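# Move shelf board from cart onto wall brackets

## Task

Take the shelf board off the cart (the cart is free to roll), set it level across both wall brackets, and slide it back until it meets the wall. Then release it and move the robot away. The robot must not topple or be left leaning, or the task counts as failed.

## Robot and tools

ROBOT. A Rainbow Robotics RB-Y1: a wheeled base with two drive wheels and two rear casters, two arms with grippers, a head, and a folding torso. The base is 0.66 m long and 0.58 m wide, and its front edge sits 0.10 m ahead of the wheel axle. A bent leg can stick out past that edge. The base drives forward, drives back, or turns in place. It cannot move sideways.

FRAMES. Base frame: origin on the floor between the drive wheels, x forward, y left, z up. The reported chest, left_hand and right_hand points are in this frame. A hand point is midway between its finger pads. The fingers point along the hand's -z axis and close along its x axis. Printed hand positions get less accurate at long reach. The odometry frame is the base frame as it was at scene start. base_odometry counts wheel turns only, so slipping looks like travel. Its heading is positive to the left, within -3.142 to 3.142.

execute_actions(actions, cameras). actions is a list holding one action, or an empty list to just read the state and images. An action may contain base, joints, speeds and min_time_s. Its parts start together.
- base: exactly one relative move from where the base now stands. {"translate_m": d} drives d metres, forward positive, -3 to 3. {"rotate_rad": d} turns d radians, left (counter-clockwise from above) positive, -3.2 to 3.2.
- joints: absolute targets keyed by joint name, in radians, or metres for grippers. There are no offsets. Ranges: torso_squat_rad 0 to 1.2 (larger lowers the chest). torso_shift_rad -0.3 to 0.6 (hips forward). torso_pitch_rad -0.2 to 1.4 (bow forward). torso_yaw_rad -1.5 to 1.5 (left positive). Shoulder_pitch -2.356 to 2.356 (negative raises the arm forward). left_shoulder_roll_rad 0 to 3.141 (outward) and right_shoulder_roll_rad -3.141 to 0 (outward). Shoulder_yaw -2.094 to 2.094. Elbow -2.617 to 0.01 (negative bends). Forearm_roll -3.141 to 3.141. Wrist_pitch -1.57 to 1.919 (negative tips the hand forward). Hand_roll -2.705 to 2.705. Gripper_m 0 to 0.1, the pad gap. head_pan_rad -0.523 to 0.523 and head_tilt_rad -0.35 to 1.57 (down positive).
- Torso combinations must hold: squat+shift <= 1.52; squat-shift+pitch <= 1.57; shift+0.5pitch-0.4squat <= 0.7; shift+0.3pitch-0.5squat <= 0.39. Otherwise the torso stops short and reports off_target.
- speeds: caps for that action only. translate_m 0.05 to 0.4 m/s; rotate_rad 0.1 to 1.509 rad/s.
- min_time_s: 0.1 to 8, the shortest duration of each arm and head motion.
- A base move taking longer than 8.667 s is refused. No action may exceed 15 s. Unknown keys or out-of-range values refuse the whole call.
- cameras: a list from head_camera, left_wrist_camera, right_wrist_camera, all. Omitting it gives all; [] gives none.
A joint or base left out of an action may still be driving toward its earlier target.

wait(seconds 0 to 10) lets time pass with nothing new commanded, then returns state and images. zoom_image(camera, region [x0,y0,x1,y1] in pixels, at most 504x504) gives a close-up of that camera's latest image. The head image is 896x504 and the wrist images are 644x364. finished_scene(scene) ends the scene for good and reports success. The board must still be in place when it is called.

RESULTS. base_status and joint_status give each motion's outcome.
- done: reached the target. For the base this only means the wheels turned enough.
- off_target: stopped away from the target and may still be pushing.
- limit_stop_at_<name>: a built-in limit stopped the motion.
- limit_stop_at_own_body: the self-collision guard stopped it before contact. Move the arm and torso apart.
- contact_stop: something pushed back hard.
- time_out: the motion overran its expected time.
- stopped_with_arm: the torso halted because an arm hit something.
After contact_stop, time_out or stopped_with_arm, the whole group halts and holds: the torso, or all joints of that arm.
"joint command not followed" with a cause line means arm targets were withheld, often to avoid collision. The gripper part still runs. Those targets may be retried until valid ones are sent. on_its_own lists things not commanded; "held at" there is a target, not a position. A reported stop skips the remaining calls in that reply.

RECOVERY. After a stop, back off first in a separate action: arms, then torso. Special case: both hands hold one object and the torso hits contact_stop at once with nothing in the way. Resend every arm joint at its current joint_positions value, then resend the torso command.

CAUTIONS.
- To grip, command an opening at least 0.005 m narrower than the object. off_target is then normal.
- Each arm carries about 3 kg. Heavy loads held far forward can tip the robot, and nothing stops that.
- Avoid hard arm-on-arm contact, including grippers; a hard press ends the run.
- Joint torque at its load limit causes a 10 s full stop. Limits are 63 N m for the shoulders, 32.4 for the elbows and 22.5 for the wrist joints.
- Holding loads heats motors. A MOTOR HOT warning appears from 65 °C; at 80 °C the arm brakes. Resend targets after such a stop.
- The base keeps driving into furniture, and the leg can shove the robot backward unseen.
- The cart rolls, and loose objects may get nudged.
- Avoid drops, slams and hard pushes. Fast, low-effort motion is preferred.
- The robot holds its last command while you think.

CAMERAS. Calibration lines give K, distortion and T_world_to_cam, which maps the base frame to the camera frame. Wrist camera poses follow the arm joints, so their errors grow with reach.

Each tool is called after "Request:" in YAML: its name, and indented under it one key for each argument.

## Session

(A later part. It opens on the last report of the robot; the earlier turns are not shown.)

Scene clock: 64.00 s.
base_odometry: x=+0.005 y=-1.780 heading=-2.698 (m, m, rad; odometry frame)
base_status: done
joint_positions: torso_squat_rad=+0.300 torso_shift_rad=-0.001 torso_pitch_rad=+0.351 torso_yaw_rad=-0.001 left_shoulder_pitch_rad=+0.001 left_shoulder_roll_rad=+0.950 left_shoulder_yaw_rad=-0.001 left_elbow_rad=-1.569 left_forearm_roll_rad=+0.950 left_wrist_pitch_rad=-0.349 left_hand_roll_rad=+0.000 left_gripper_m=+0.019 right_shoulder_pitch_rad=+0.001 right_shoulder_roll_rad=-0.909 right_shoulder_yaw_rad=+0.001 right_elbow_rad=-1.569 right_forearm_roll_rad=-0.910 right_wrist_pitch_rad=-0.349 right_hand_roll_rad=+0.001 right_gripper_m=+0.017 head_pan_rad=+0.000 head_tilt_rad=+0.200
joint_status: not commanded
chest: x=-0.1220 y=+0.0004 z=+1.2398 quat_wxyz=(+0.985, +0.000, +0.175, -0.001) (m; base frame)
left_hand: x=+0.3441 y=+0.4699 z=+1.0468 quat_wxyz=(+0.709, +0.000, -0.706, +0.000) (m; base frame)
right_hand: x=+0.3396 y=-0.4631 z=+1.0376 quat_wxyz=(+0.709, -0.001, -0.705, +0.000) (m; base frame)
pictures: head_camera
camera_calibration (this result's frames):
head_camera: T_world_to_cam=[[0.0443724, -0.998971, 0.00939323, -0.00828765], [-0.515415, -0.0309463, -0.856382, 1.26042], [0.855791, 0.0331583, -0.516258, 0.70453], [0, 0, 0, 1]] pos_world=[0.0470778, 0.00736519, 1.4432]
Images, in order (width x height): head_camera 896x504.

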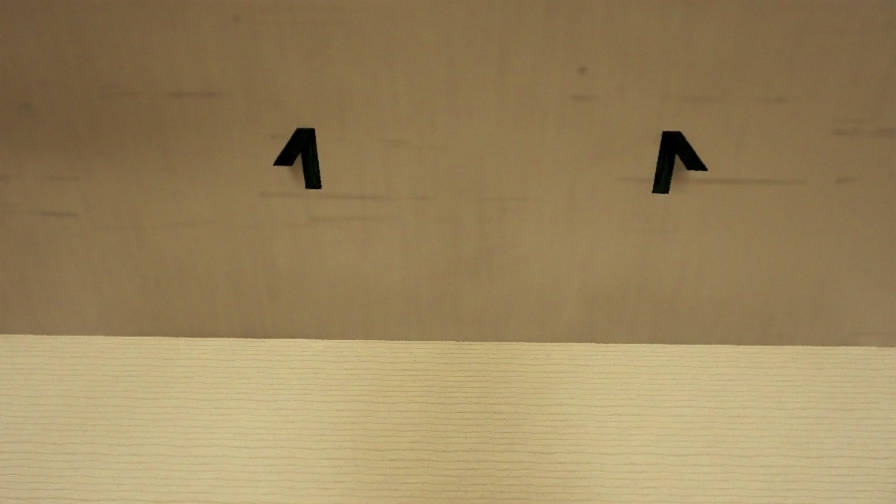

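Request:
execute_actions:
  actions:
    - {"base":{"rotate_rad":-0.017}}
  cameras: []

Request:
execute_actions:
  actions:
    - {"base":{"translate_m":0.77},"speeds":{"translate_m":0.25}}
  cameras: []

Request:
execute_actions:
  actions:
    - {"joints":{"torso_squat_rad":0.55}}

Request:
execute_actions:
  actions:
    - {"joints":{"torso_squat_rad":0.59}}

Scene clock: 65.27 s.
base_odometry: x=+0.005 y=-1.780 heading=-2.713 (m, m, rad; odometry frame)
base_status: done
joint_positions: torso_squat_rad=+0.300 torso_shift_rad=-0.001 torso_pitch_rad=+0.351 torso_yaw_rad=-0.001 left_shoulder_pitch_rad=+0.001 left_shoulder_roll_rad=+0.950 left_shoulder_yaw_rad=-0.001 left_elbow_rad=-1.569 left_forearm_roll_rad=+0.950 left_wrist_pitch_rad=-0.349 left_hand_roll_rad=+0.000 left_gripper_m=+0.019 right_shoulder_pitch_rad=+0.001 right_shoulder_roll_rad=-0.909 right_shoulder_yaw_rad=+0.001 right_elbow_rad=-1.569 right_forearm_roll_rad=-0.910 right_wrist_pitch_rad=-0.349 right_hand_roll_rad=+0.001 right_gripper_m=+0.017 head_pan_rad=+0.000 head_tilt_rad=+0.200
joint_status: not commanded
chest: x=-0.1220 y=+0.0003 z=+1.2398 quat_wxyz=(+0.985, +0.000, +0.175, -0.001) (m; base frame)
left_hand: x=+0.3441 y=+0.4699 z=+1.0468 quat_wxyz=(+0.709, +0.000, -0.706, +0.000) (m; base frame)
right_hand: x=+0.3396 y=-0.4631 z=+1.0376 quat_wxyz=(+0.709, -0.001, -0.705, +0.000) (m; base frame)
pictures: none
No camera images: the call's "cameras" was empty. Leave "cameras" out to get every camera's image.

Scene clock: 69.50 s.
base_odometry: x=-0.695 y=-2.099 heading=-2.714 (m, m, rad; odometry frame)
base_status: done
joint_positions: torso_squat_rad=+0.300 torso_shift_rad=-0.001 torso_pitch_rad=+0.351 torso_yaw_rad=-0.001 left_shoulder_pitch_rad=+0.001 left_shoulder_roll_rad=+0.950 left_shoulder_yaw_rad=-0.001 left_elbow_rad=-1.569 left_forearm_roll_rad=+0.950 left_wrist_pitch_rad=-0.349 left_hand_roll_rad=+0.000 left_gripper_m=+0.019 right_shoulder_pitch_rad=+0.001 right_shoulder_roll_rad=-0.909 right_shoulder_yaw_rad=+0.001 right_elbow_rad=-1.569 right_forearm_roll_rad=-0.910 right_wrist_pitch_rad=-0.349 right_hand_roll_rad=+0.001 right_gripper_m=+0.017 head_pan_rad=+0.000 head_tilt_rad=+0.200
joint_status: not commanded
chest: x=-0.1220 y=+0.0003 z=+1.2398 quat_wxyz=(+0.985, +0.000, +0.175, -0.001) (m; base frame)
left_hand: x=+0.3441 y=+0.4699 z=+1.0468 quat_wxyz=(+0.709, +0.000, -0.706, +0.000) (m; base frame)
right_hand: x=+0.3396 y=-0.4631 z=+1.0375 quat_wxyz=(+0.709, -0.001, -0.705, +0.000) (m; base frame)
pictures: none
No camera images: the call's "cameras" was empty. Leave "cameras" out to get every camera's image.

Scene clock: 71.17 s.
base_odometry: x=-0.695 y=-2.099 heading=-2.714 (m, m, rad; odometry frame)
base_status: not commanded
joint_positions: torso_squat_rad=+0.550 torso_shift_rad=-0.001 torso_pitch_rad=+0.351 torso_yaw_rad=-0.001 left_shoulder_pitch_rad=+0.001 left_shoulder_roll_rad=+0.950 left_shoulder_yaw_rad=-0.001 left_elbow_rad=-1.569 left_forearm_roll_rad=+0.950 left_wrist_pitch_rad=-0.349 left_hand_roll_rad=+0.000 left_gripper_m=+0.019 right_shoulder_pitch_rad=+0.001 right_shoulder_roll_rad=-0.909 right_shoulder_yaw_rad=+0.001 right_elbow_rad=-1.569 right_forearm_roll_rad=-0.910 right_wrist_pitch_rad=-0.349 right_hand_roll_rad=+0.001 right_gripper_m=+0.017 head_pan_rad=+0.000 head_tilt_rad=+0.200
joint_status: all done
chest: x=-0.1221 y=+0.0003 z=+1.1679 quat_wxyz=(+0.985, +0.000, +0.174, -0.001) (m; base frame)
left_hand: x=+0.3441 y=+0.4699 z=+0.9749 quat_wxyz=(+0.709, +0.000, -0.706, +0.000) (m; base frame)
right_hand: x=+0.3396 y=-0.4631 z=+0.9657 quat_wxyz=(+0.709, -0.001, -0.705, +0.000) (m; base frame)
pictures: head_camera, left_wrist_camera, right_wrist_camera
camera_calibration (this result's frames):
head_camera: T_world_to_cam=[[0.0443627, -0.998972, 0.00937403, -0.00763031], [-0.515232, -0.0309177, -0.856493, 1.19893], [0.855902, 0.0331665, -0.516074, 0.667228], [0, 0, 0, 1]] pos_world=[0.0469848, 0.00731606, 1.37129]
left_wrist_camera: T_world_to_cam=[[0.0308002, -0.0469989, 0.99842, -0.957347], [-0.602002, -0.798269, -0.019006, 0.638227], [0.7979, -0.600465, -0.0528803, 0.141664], [0, 0, 0, 1]] pos_world=[0.300666, 0.549547, 0.975456]
right_wrist_camera: T_world_to_cam=[[0.00897181, -0.0398767, -0.999164, 0.935492], [-0.638025, 0.769154, -0.036426, 0.640061], [0.769963, 0.637819, -0.0185416, 0.139832], [0, 0, 0, 1]] pos_world=[0.292316, -0.544189, 0.960618]
Images, in order (width x height): head_camera 896x504, left_wrist_camera 644x364, right_wrist_camera 644x364.

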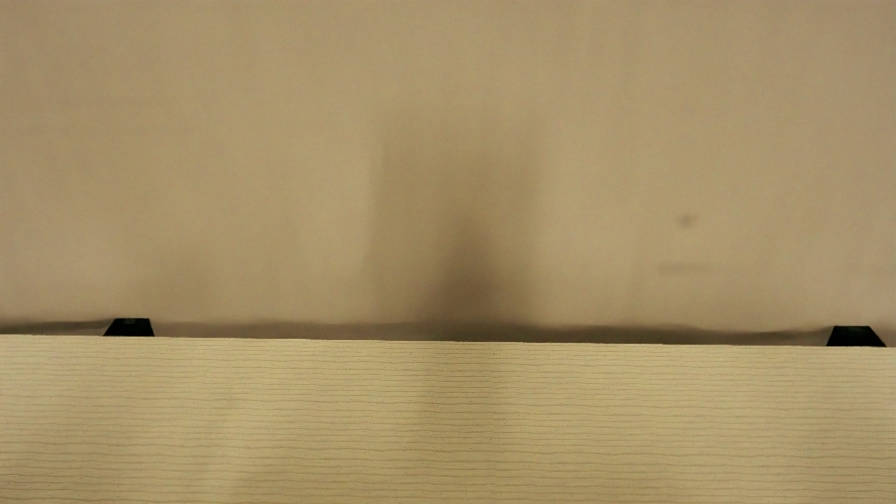

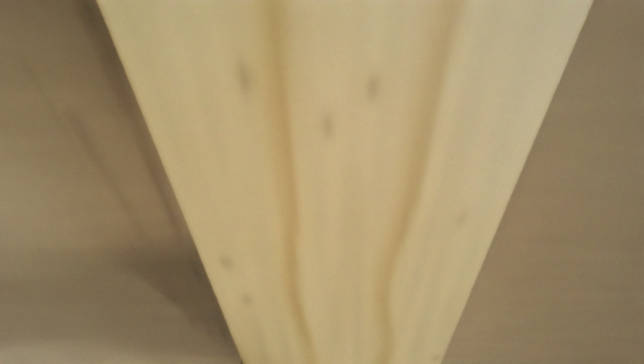

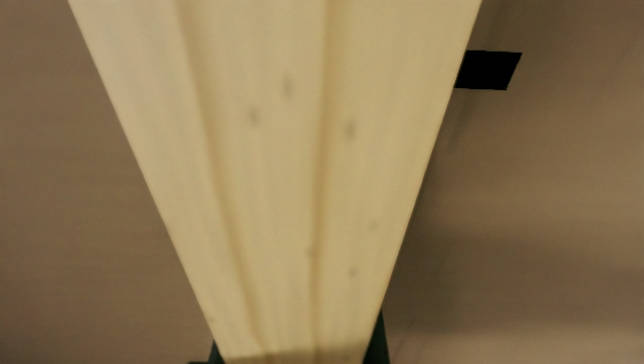

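Scene clock: 72.00 s.
base_odometry: x=-0.695 y=-2.099 heading=-2.714 (m, m, rad; odometry frame)
base_status: not commanded
joint_positions: torso_squat_rad=+0.590 torso_shift_rad=-0.001 torso_pitch_rad=+0.351 torso_yaw_rad=-0.001 left_shoulder_pitch_rad=+0.001 left_shoulder_roll_rad=+0.950 left_shoulder_yaw_rad=-0.001 left_elbow_rad=-1.569 left_forearm_roll_rad=+0.950 left_wrist_pitch_rad=-0.349 left_hand_roll_rad=+0.000 left_gripper_m=+0.019 right_shoulder_pitch_rad=+0.001 right_shoulder_roll_rad=-0.909 right_shoulder_yaw_rad=+0.001 right_elbow_rad=-1.569 right_forearm_roll_rad=-0.910 right_wrist_pitch_rad=-0.349 right_hand_roll_rad=+0.001 right_gripper_m=+0.017 head_pan_rad=+0.000 head_tilt_rad=+0.200
joint_status: all done
chest: x=-0.1221 y=+0.0003 z=+1.1528 quat_wxyz=(+0.985, +0.000, +0.174, -0.001) (m; base frame)
left_hand: x=+0.3441 y=+0.4699 z=+0.9598 quat_wxyz=(+0.709, +0.000, -0.706, +0.000) (m; base frame)
right_hand: x=+0.3396 y=-0.4631 z=+0.9506 quat_wxyz=(+0.709, -0.001, -0.705, +0.000) (m; base frame)
pictures: head_camera, left_wrist_camera, right_wrist_camera
camera_calibration (this result's frames):
head_camera: T_world_to_cam=[[0.0443626, -0.998972, 0.00937493, -0.00749711], [-0.515216, -0.0309178, -0.856503, 1.18601], [0.855912, 0.0331666, -0.516058, 0.659419], [0, 0, 0, 1]] pos_world=[0.0469797, 0.00730873, 1.35619]
left_wrist_camera: T_world_to_cam=[[0.0307895, -0.0469889, 0.998421, -0.942276], [-0.601996, -0.798273, -0.0190048, 0.637933], [0.797905, -0.60046, -0.0528656, 0.140844], [0, 0, 0, 1]] pos_world=[0.300666, 0.549539, 0.960357]
right_wrist_camera: T_world_to_cam=[[0.00898531, -0.0398672, -0.999165, 0.920409], [-0.638022, 0.769156, -0.0364274, 0.639518], [0.769966, 0.637816, -0.0185251, 0.139538], [0, 0, 0, 1]] pos_world=[0.292317, -0.544195, 0.945521]
Images, in order (width x height): head_camera 896x504, left_wrist_camera 644x364, right_wrist_camera 644x364.

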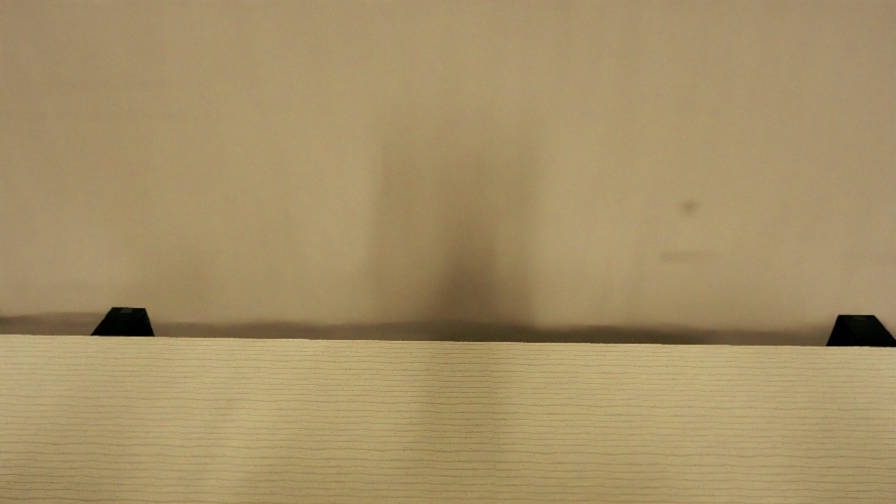

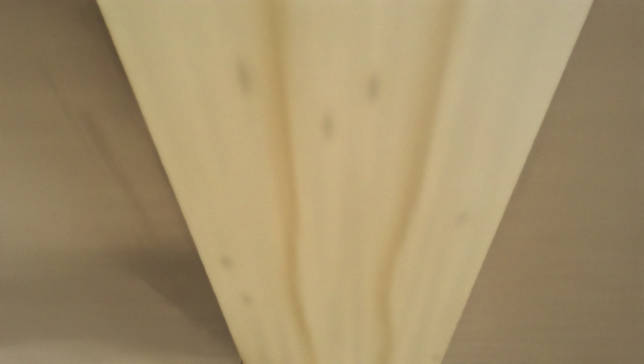

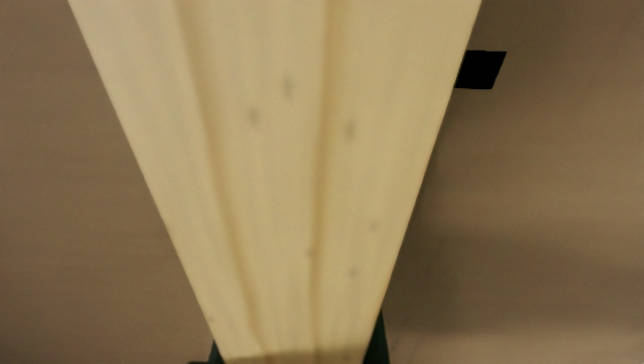

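Request:
execute_actions:
  actions:
    - {"base":{"translate_m":0.045},"speeds":{"translate_m":0.05}}
  cameras: []

Request:
execute_actions:
  actions:
    - {"joints":{"torso_squat_rad":0.62}}
  cameras: ["head_camera"]

Request:
execute_actions:
  actions:
    - {"joints":{"left_gripper_m":0.07,"right_gripper_m":0.07}}
  cameras: []

Request:
execute_actions:
  actions:
    - {"base":{"translate_m":-0.12}}
  cameras: []

Request:
execute_actions:
  actions:
    - {"joints":{"left_gripper_m":0,"right_gripper_m":0}}

Scene clock: 74.03 s.
base_odometry: x=-0.736 y=-2.118 heading=-2.715 (m, m, rad; odometry frame)
base_status: done
joint_positions: torso_squat_rad=+0.590 torso_shift_rad=-0.001 torso_pitch_rad=+0.351 torso_yaw_rad=-0.001 left_shoulder_pitch_rad=+0.001 left_shoulder_roll_rad=+0.950 left_shoulder_yaw_rad=-0.001 left_elbow_rad=-1.569 left_forearm_roll_rad=+0.950 left_wrist_pitch_rad=-0.349 left_hand_roll_rad=+0.000 left_gripper_m=+0.019 right_shoulder_pitch_rad=+0.001 right_shoulder_roll_rad=-0.909 right_shoulder_yaw_rad=+0.001 right_elbow_rad=-1.569 right_forearm_roll_rad=-0.910 right_wrist_pitch_rad=-0.349 right_hand_roll_rad=+0.001 right_gripper_m=+0.017 head_pan_rad=+0.000 head_tilt_rad=+0.200
joint_status: not commanded
chest: x=-0.1220 y=+0.0003 z=+1.1528 quat_wxyz=(+0.985, +0.000, +0.175, -0.001) (m; base frame)
left_hand: x=+0.3441 y=+0.4699 z=+0.9597 quat_wxyz=(+0.709, +0.000, -0.706, +0.000) (m; base frame)
right_hand: x=+0.3396 y=-0.4631 z=+0.9505 quat_wxyz=(+0.709, -0.001, -0.705, +0.000) (m; base frame)
pictures: none
No camera images: the call's "cameras" was empty. Leave "cameras" out to get every camera's image.

Scene clock: 74.80 s.
base_odometry: x=-0.736 y=-2.118 heading=-2.715 (m, m, rad; odometry frame)
base_status: not commanded
joint_positions: torso_squat_rad=+0.620 torso_shift_rad=-0.001 torso_pitch_rad=+0.351 torso_yaw_rad=-0.001 left_shoulder_pitch_rad=+0.001 left_shoulder_roll_rad=+0.950 left_shoulder_yaw_rad=-0.001 left_elbow_rad=-1.569 left_forearm_roll_rad=+0.950 left_wrist_pitch_rad=-0.349 left_hand_roll_rad=+0.000 left_gripper_m=+0.019 right_shoulder_pitch_rad=+0.001 right_shoulder_roll_rad=-0.909 right_shoulder_yaw_rad=+0.001 right_elbow_rad=-1.569 right_forearm_roll_rad=-0.910 right_wrist_pitch_rad=-0.349 right_hand_roll_rad=+0.001 right_gripper_m=+0.017 head_pan_rad=+0.000 head_tilt_rad=+0.200
joint_status: all done
chest: x=-0.1221 y=+0.0003 z=+1.1408 quat_wxyz=(+0.985, +0.000, +0.174, -0.001) (m; base frame)
left_hand: x=+0.3441 y=+0.4699 z=+0.9479 quat_wxyz=(+0.709, +0.000, -0.706, +0.000) (m; base frame)
right_hand: x=+0.3396 y=-0.4631 z=+0.9387 quat_wxyz=(+0.709, -0.001, -0.705, +0.000) (m; base frame)
pictures: head_camera
camera_calibration (this result's frames):
head_camera: T_world_to_cam=[[0.0443624, -0.998972, 0.00937521, -0.00739159], [-0.515208, -0.0309176, -0.856507, 1.17579], [0.855916, 0.0331666, -0.51605, 0.653246], [0, 0, 0, 1]] pos_world=[0.0469814, 0.00730275, 1.34425]
Images, in order (width x height): head_camera 896x504.

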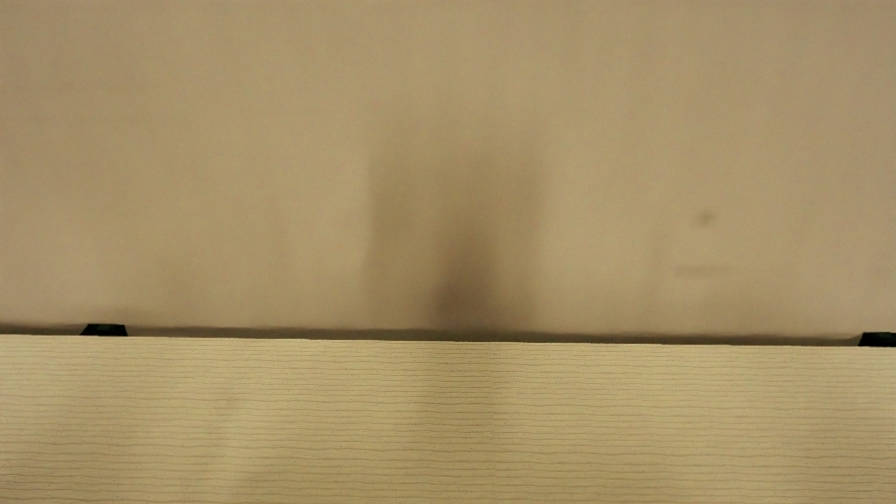

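Scene clock: 76.00 s.
base_odometry: x=-0.736 y=-2.118 heading=-2.715 (m, m, rad; odometry frame)
base_status: not commanded
joint_positions: torso_squat_rad=+0.620 torso_shift_rad=-0.001 torso_pitch_rad=+0.350 torso_yaw_rad=-0.001 left_shoulder_pitch_rad=+0.001 left_shoulder_roll_rad=+0.950 left_shoulder_yaw_rad=+0.000 left_elbow_rad=-1.570 left_forearm_roll_rad=+0.950 left_wrist_pitch_rad=-0.350 left_hand_roll_rad=+0.000 left_gripper_m=+0.070 right_shoulder_pitch_rad=+0.000 right_shoulder_roll_rad=-0.910 right_shoulder_yaw_rad=+0.000 right_elbow_rad=-1.570 right_forearm_roll_rad=-0.910 right_wrist_pitch_rad=-0.350 right_hand_roll_rad=+0.001 right_gripper_m=+0.070 head_pan_rad=+0.000 head_tilt_rad=+0.200
joint_status: all done
chest: x=-0.1223 y=+0.0003 z=+1.1409 quat_wxyz=(+0.985, +0.000, +0.174, -0.001) (m; base frame)
left_hand: x=+0.3442 y=+0.4698 z=+0.9487 quat_wxyz=(+0.708, +0.000, -0.706, +0.000) (m; base frame)
right_hand: x=+0.3400 y=-0.4630 z=+0.9401 quat_wxyz=(+0.708, -0.001, -0.707, +0.000) (m; base frame)
pictures: none
No camera images: the call's "cameras" was empty. Leave "cameras" out to get every camera's image.

Scene clock: 77.63 s.
base_odometry: x=-0.627 y=-2.068 heading=-2.712 (m, m, rad; odometry frame)
base_status: done
joint_positions: torso_squat_rad=+0.620 torso_shift_rad=-0.001 torso_pitch_rad=+0.350 torso_yaw_rad=-0.001 left_shoulder_pitch_rad=+0.000 left_shoulder_roll_rad=+0.950 left_shoulder_yaw_rad=+0.000 left_elbow_rad=-1.570 left_forearm_roll_rad=+0.950 left_wrist_pitch_rad=-0.350 left_hand_roll_rad=+0.000 left_gripper_m=+0.070 right_shoulder_pitch_rad=+0.000 right_shoulder_roll_rad=-0.910 right_shoulder_yaw_rad=+0.000 right_elbow_rad=-1.570 right_forearm_roll_rad=-0.910 right_wrist_pitch_rad=-0.350 right_hand_roll_rad=+0.001 right_gripper_m=+0.070 head_pan_rad=+0.000 head_tilt_rad=+0.200
joint_status: not commanded
chest: x=-0.1224 y=+0.0003 z=+1.1409 quat_wxyz=(+0.985, +0.000, +0.174, -0.001) (m; base frame)
left_hand: x=+0.3443 y=+0.4697 z=+0.9493 quat_wxyz=(+0.707, +0.000, -0.707, +0.000) (m; base frame)
right_hand: x=+0.3400 y=-0.4629 z=+0.9405 quat_wxyz=(+0.707, -0.001, -0.707, +0.000) (m; base frame)
pictures: none
No camera images: the call's "cameras" was empty. Leave "cameras" out to get every camera's image.

Scene clock: 78.83 s.
base_odometry: x=-0.627 y=-2.068 heading=-2.712 (m, m, rad; odometry frame)
base_status: not commanded
joint_positions: torso_squat_rad=+0.620 torso_shift_rad=-0.001 torso_pitch_rad=+0.350 torso_yaw_rad=-0.001 left_shoulder_pitch_rad=+0.000 left_shoulder_roll_rad=+0.950 left_shoulder_yaw_rad=+0.000 left_elbow_rad=-1.570 left_forearm_roll_rad=+0.950 left_wrist_pitch_rad=-0.350 left_hand_roll_rad=+0.000 left_gripper_m=+0.001 right_shoulder_pitch_rad=+0.000 right_shoulder_roll_rad=-0.910 right_shoulder_yaw_rad=+0.000 right_elbow_rad=-1.570 right_forearm_roll_rad=-0.910 right_wrist_pitch_rad=-0.350 right_hand_roll_rad=+0.001 right_gripper_m=+0.000 head_pan_rad=+0.000 head_tilt_rad=+0.200
joint_status: all done
chest: x=-0.1224 y=+0.0003 z=+1.1409 quat_wxyz=(+0.985, +0.000, +0.174, -0.001) (m; base frame)
left_hand: x=+0.3443 y=+0.4697 z=+0.9493 quat_wxyz=(+0.707, +0.000, -0.707, +0.000) (m; base frame)
right_hand: x=+0.3400 y=-0.4629 z=+0.9405 quat_wxyz=(+0.707, -0.001, -0.707, +0.000) (m; base frame)
pictures: head_camera, left_wrist_camera, right_wrist_camera
camera_calibration (this result's frames):
head_camera: T_world_to_cam=[[0.0443677, -0.998971, 0.00945569, -0.00744994], [-0.514545, -0.0309637, -0.856904, 1.17617], [0.856315, 0.0331535, -0.515389, 0.652894], [0, 0, 0, 1]] pos_world=[0.04644, 0.00733055, 1.34443]
left_wrist_camera: T_world_to_cam=[[0.0275937, -0.0468812, 0.998519, -0.930833], [-0.60231, -0.797991, -0.0208216, 0.63944], [0.797785, -0.600843, -0.0502565, 0.137759], [0, 0, 0, 1]] pos_world=[0.300924, 0.5494, 0.949692]
right_wrist_camera: T_world_to_cam=[[0.0133634, -0.0400115, -0.99911, 0.908745], [-0.638326, 0.768761, -0.0393245, 0.641876], [0.76965, 0.638284, -0.0152671, 0.136177], [0, 0, 0, 1]] pos_world=[0.292774, -0.544008, 0.935257]
Images, in order (width x height): head_camera 896x504, left_wrist_camera 644x364, right_wrist_camera 644x364.

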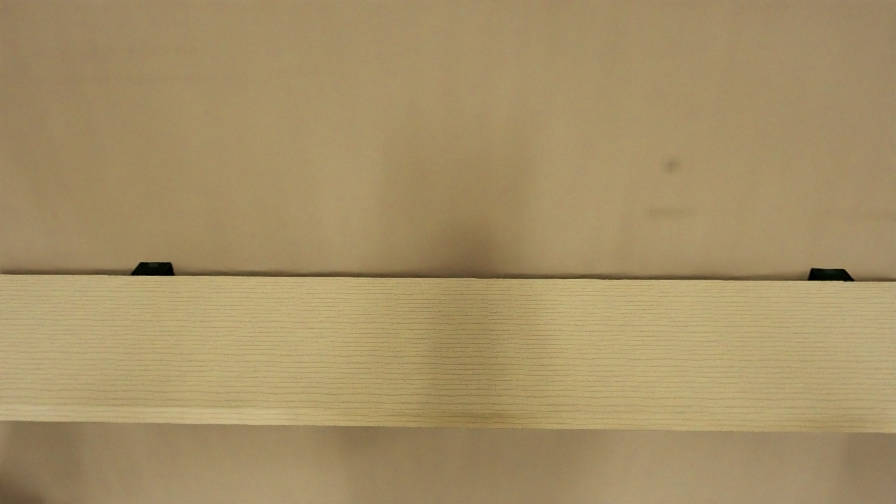

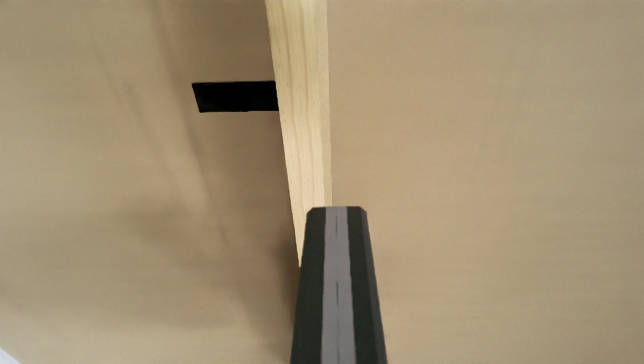

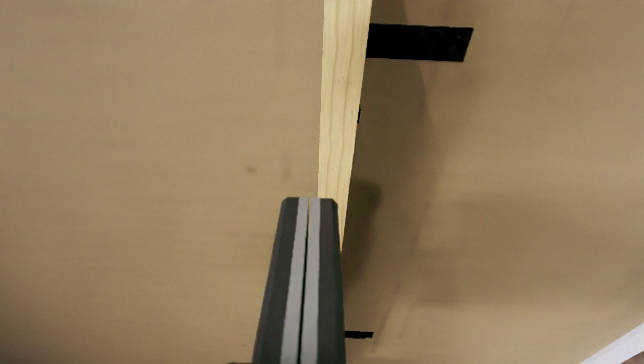

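Request:
execute_actions:
  actions:
    - {"base":{"translate_m":0.115},"speeds":{"translate_m":0.05},"joints":{"torso_squat_rad":0.64}}

Request:
execute_actions:
  actions:
    - {"base":{"translate_m":0.012},"speeds":{"translate_m":0.05}}
  cameras: ["head_camera"]

Scene clock: 82.07 s.
base_odometry: x=-0.731 y=-2.116 heading=-2.715 (m, m, rad; odometry frame)
base_status: done
joint_positions: torso_squat_rad=+0.640 torso_shift_rad=-0.001 torso_pitch_rad=+0.350 torso_yaw_rad=-0.001 left_shoulder_pitch_rad=+0.000 left_shoulder_roll_rad=+0.950 left_shoulder_yaw_rad=+0.000 left_elbow_rad=-1.570 left_forearm_roll_rad=+0.950 left_wrist_pitch_rad=-0.350 left_hand_roll_rad=+0.000 left_gripper_m=+0.001 right_shoulder_pitch_rad=+0.002 right_shoulder_roll_rad=-0.909 right_shoulder_yaw_rad=+0.001 right_elbow_rad=-1.570 right_forearm_roll_rad=-0.910 right_wrist_pitch_rad=-0.350 right_hand_roll_rad=+0.001 right_gripper_m=+0.000 head_pan_rad=+0.000 head_tilt_rad=+0.200
joint_status: all done
chest: x=-0.1227 y=+0.0004 z=+1.1327 quat_wxyz=(+0.985, +0.000, +0.174, -0.001) (m; base frame)
left_hand: x=+0.3443 y=+0.4696 z=+0.9414 quat_wxyz=(+0.707, +0.000, -0.707, +0.000) (m; base frame)
right_hand: x=+0.3390 y=-0.4630 z=+0.9316 quat_wxyz=(+0.708, -0.001, -0.706, +0.000) (m; base frame)
pictures: head_camera, left_wrist_camera, right_wrist_camera
camera_calibration (this result's frames):
head_camera: T_world_to_cam=[[0.0440271, -0.998984, 0.00960097, -0.00752258], [-0.514181, -0.0308985, -0.857125, 1.16927], [0.856551, 0.0328001, -0.515019, 0.648515], [0, 0, 0, 1]] pos_world=[0.0460611, 0.0073424, 1.33628]
left_wrist_camera: T_world_to_cam=[[0.0268963, -0.0468322, 0.998541, -0.922701], [-0.602605, -0.797759, -0.0211839, 0.639503], [0.797587, -0.601155, -0.049678, 0.136935], [0, 0, 0, 1]] pos_world=[0.300967, 0.549276, 0.941704]
right_wrist_camera: T_world_to_cam=[[0.0119028, -0.0399048, -0.999133, 0.900433], [-0.63809, 0.769008, -0.0383154, 0.640014], [0.76987, 0.637993, -0.0163095, 0.137634], [0, 0, 0, 1]] pos_world=[0.291709, -0.544054, 0.926419]
Images, in order (width x height): head_camera 896x504, left_wrist_camera 644x364, right_wrist_camera 644x364.

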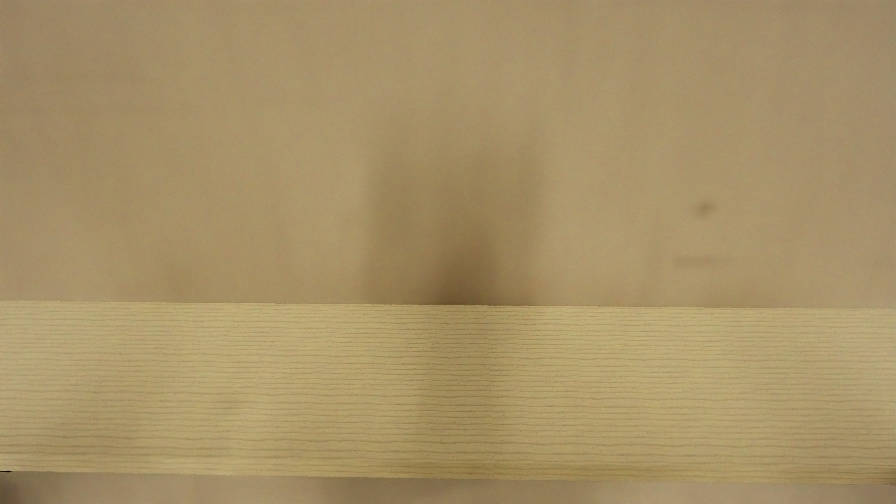

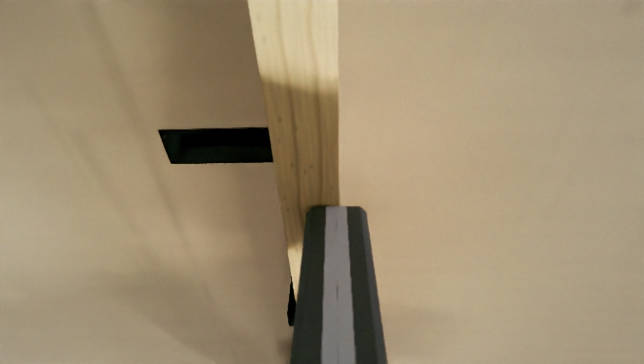

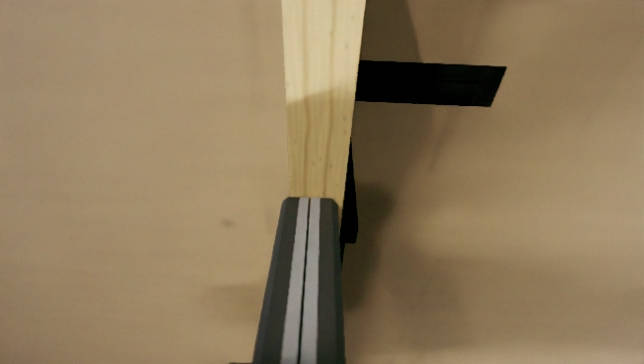

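Scene clock: 82.93 s.
base_odometry: x=-0.741 y=-2.120 heading=-2.714 (m, m, rad; odometry frame)
base_status: done
joint_positions: torso_squat_rad=+0.641 torso_shift_rad=-0.004 torso_pitch_rad=+0.346 torso_yaw_rad=-0.001 left_shoulder_pitch_rad=+0.006 left_shoulder_roll_rad=+0.948 left_shoulder_yaw_rad=-0.002 left_elbow_rad=-1.570 left_forearm_roll_rad=+0.950 left_wrist_pitch_rad=-0.350 left_hand_roll_rad=+0.000 left_gripper_m=+0.001 right_shoulder_pitch_rad=+0.007 right_shoulder_roll_rad=-0.908 right_shoulder_yaw_rad=+0.003 right_elbow_rad=-1.570 right_forearm_roll_rad=-0.910 right_wrist_pitch_rad=-0.350 right_hand_roll_rad=+0.001 right_gripper_m=+0.000 head_pan_rad=+0.000 head_tilt_rad=+0.200
joint_status: not commanded
chest: x=-0.1251 y=+0.0003 z=+1.1328 quat_wxyz=(+0.985, +0.000, +0.172, -0.001) (m; base frame)
left_hand: x=+0.3404 y=+0.4700 z=+0.9402 quat_wxyz=(+0.708, +0.000, -0.706, +0.001) (m; base frame)
right_hand: x=+0.3354 y=-0.4628 z=+0.9303 quat_wxyz=(+0.709, -0.001, -0.705, -0.001) (m; base frame)
pictures: head_camera
camera_calibration (this result's frames):
head_camera: T_world_to_cam=[[0.0441531, -0.998978, 0.00968274, -0.00750114], [-0.511071, -0.0309143, -0.858982, 1.17066], [0.858404, 0.0329782, -0.511914, 0.647361], [0, 0, 0, 1]] pos_world=[0.0429248, 0.00734787, 1.33704]
Images, in order (width x height): head_camera 896x504.

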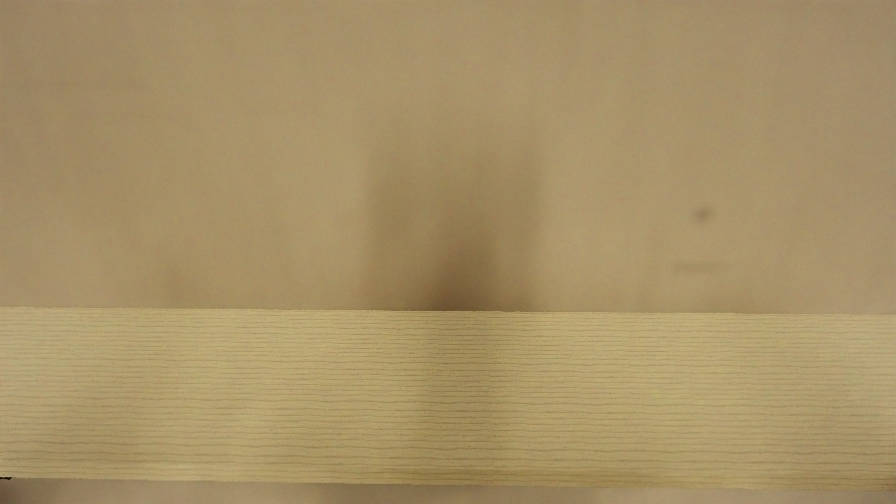

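Request:
execute_actions:
  actions:
    - {"base":{"translate_m":-0.6}}
  cameras: []

Request:
finished_scene:
  scene: 2

Scene clock: 86.20 s.
base_odometry: x=-0.195 y=-1.872 heading=-2.716 (m, m, rad; odometry frame)
base_status: done
joint_positions: torso_squat_rad=+0.640 torso_shift_rad=-0.001 torso_pitch_rad=+0.350 torso_yaw_rad=-0.001 left_shoulder_pitch_rad=+0.000 left_shoulder_roll_rad=+0.950 left_shoulder_yaw_rad=+0.000 left_elbow_rad=-1.570 left_forearm_roll_rad=+0.950 left_wrist_pitch_rad=-0.350 left_hand_roll_rad=+0.000 left_gripper_m=+0.001 right_shoulder_pitch_rad=+0.000 right_shoulder_roll_rad=-0.910 right_shoulder_yaw_rad=+0.000 right_elbow_rad=-1.570 right_forearm_roll_rad=-0.910 right_wrist_pitch_rad=-0.350 right_hand_roll_rad=+0.001 right_gripper_m=+0.000 head_pan_rad=+0.000 head_tilt_rad=+0.200
joint_status: not commanded
chest: x=-0.1224 y=+0.0003 z=+1.1326 quat_wxyz=(+0.985, +0.000, +0.174, -0.001) (m; base frame)
left_hand: x=+0.3444 y=+0.4697 z=+0.9412 quat_wxyz=(+0.707, +0.000, -0.707, +0.000) (m; base frame)
right_hand: x=+0.3400 y=-0.4629 z=+0.9324 quat_wxyz=(+0.707, -0.001, -0.707, +0.000) (m; base frame)
pictures: none
No camera images: the call's "cameras" was empty. Leave "cameras" out to get every camera's image.

The scene is finished: the task was done.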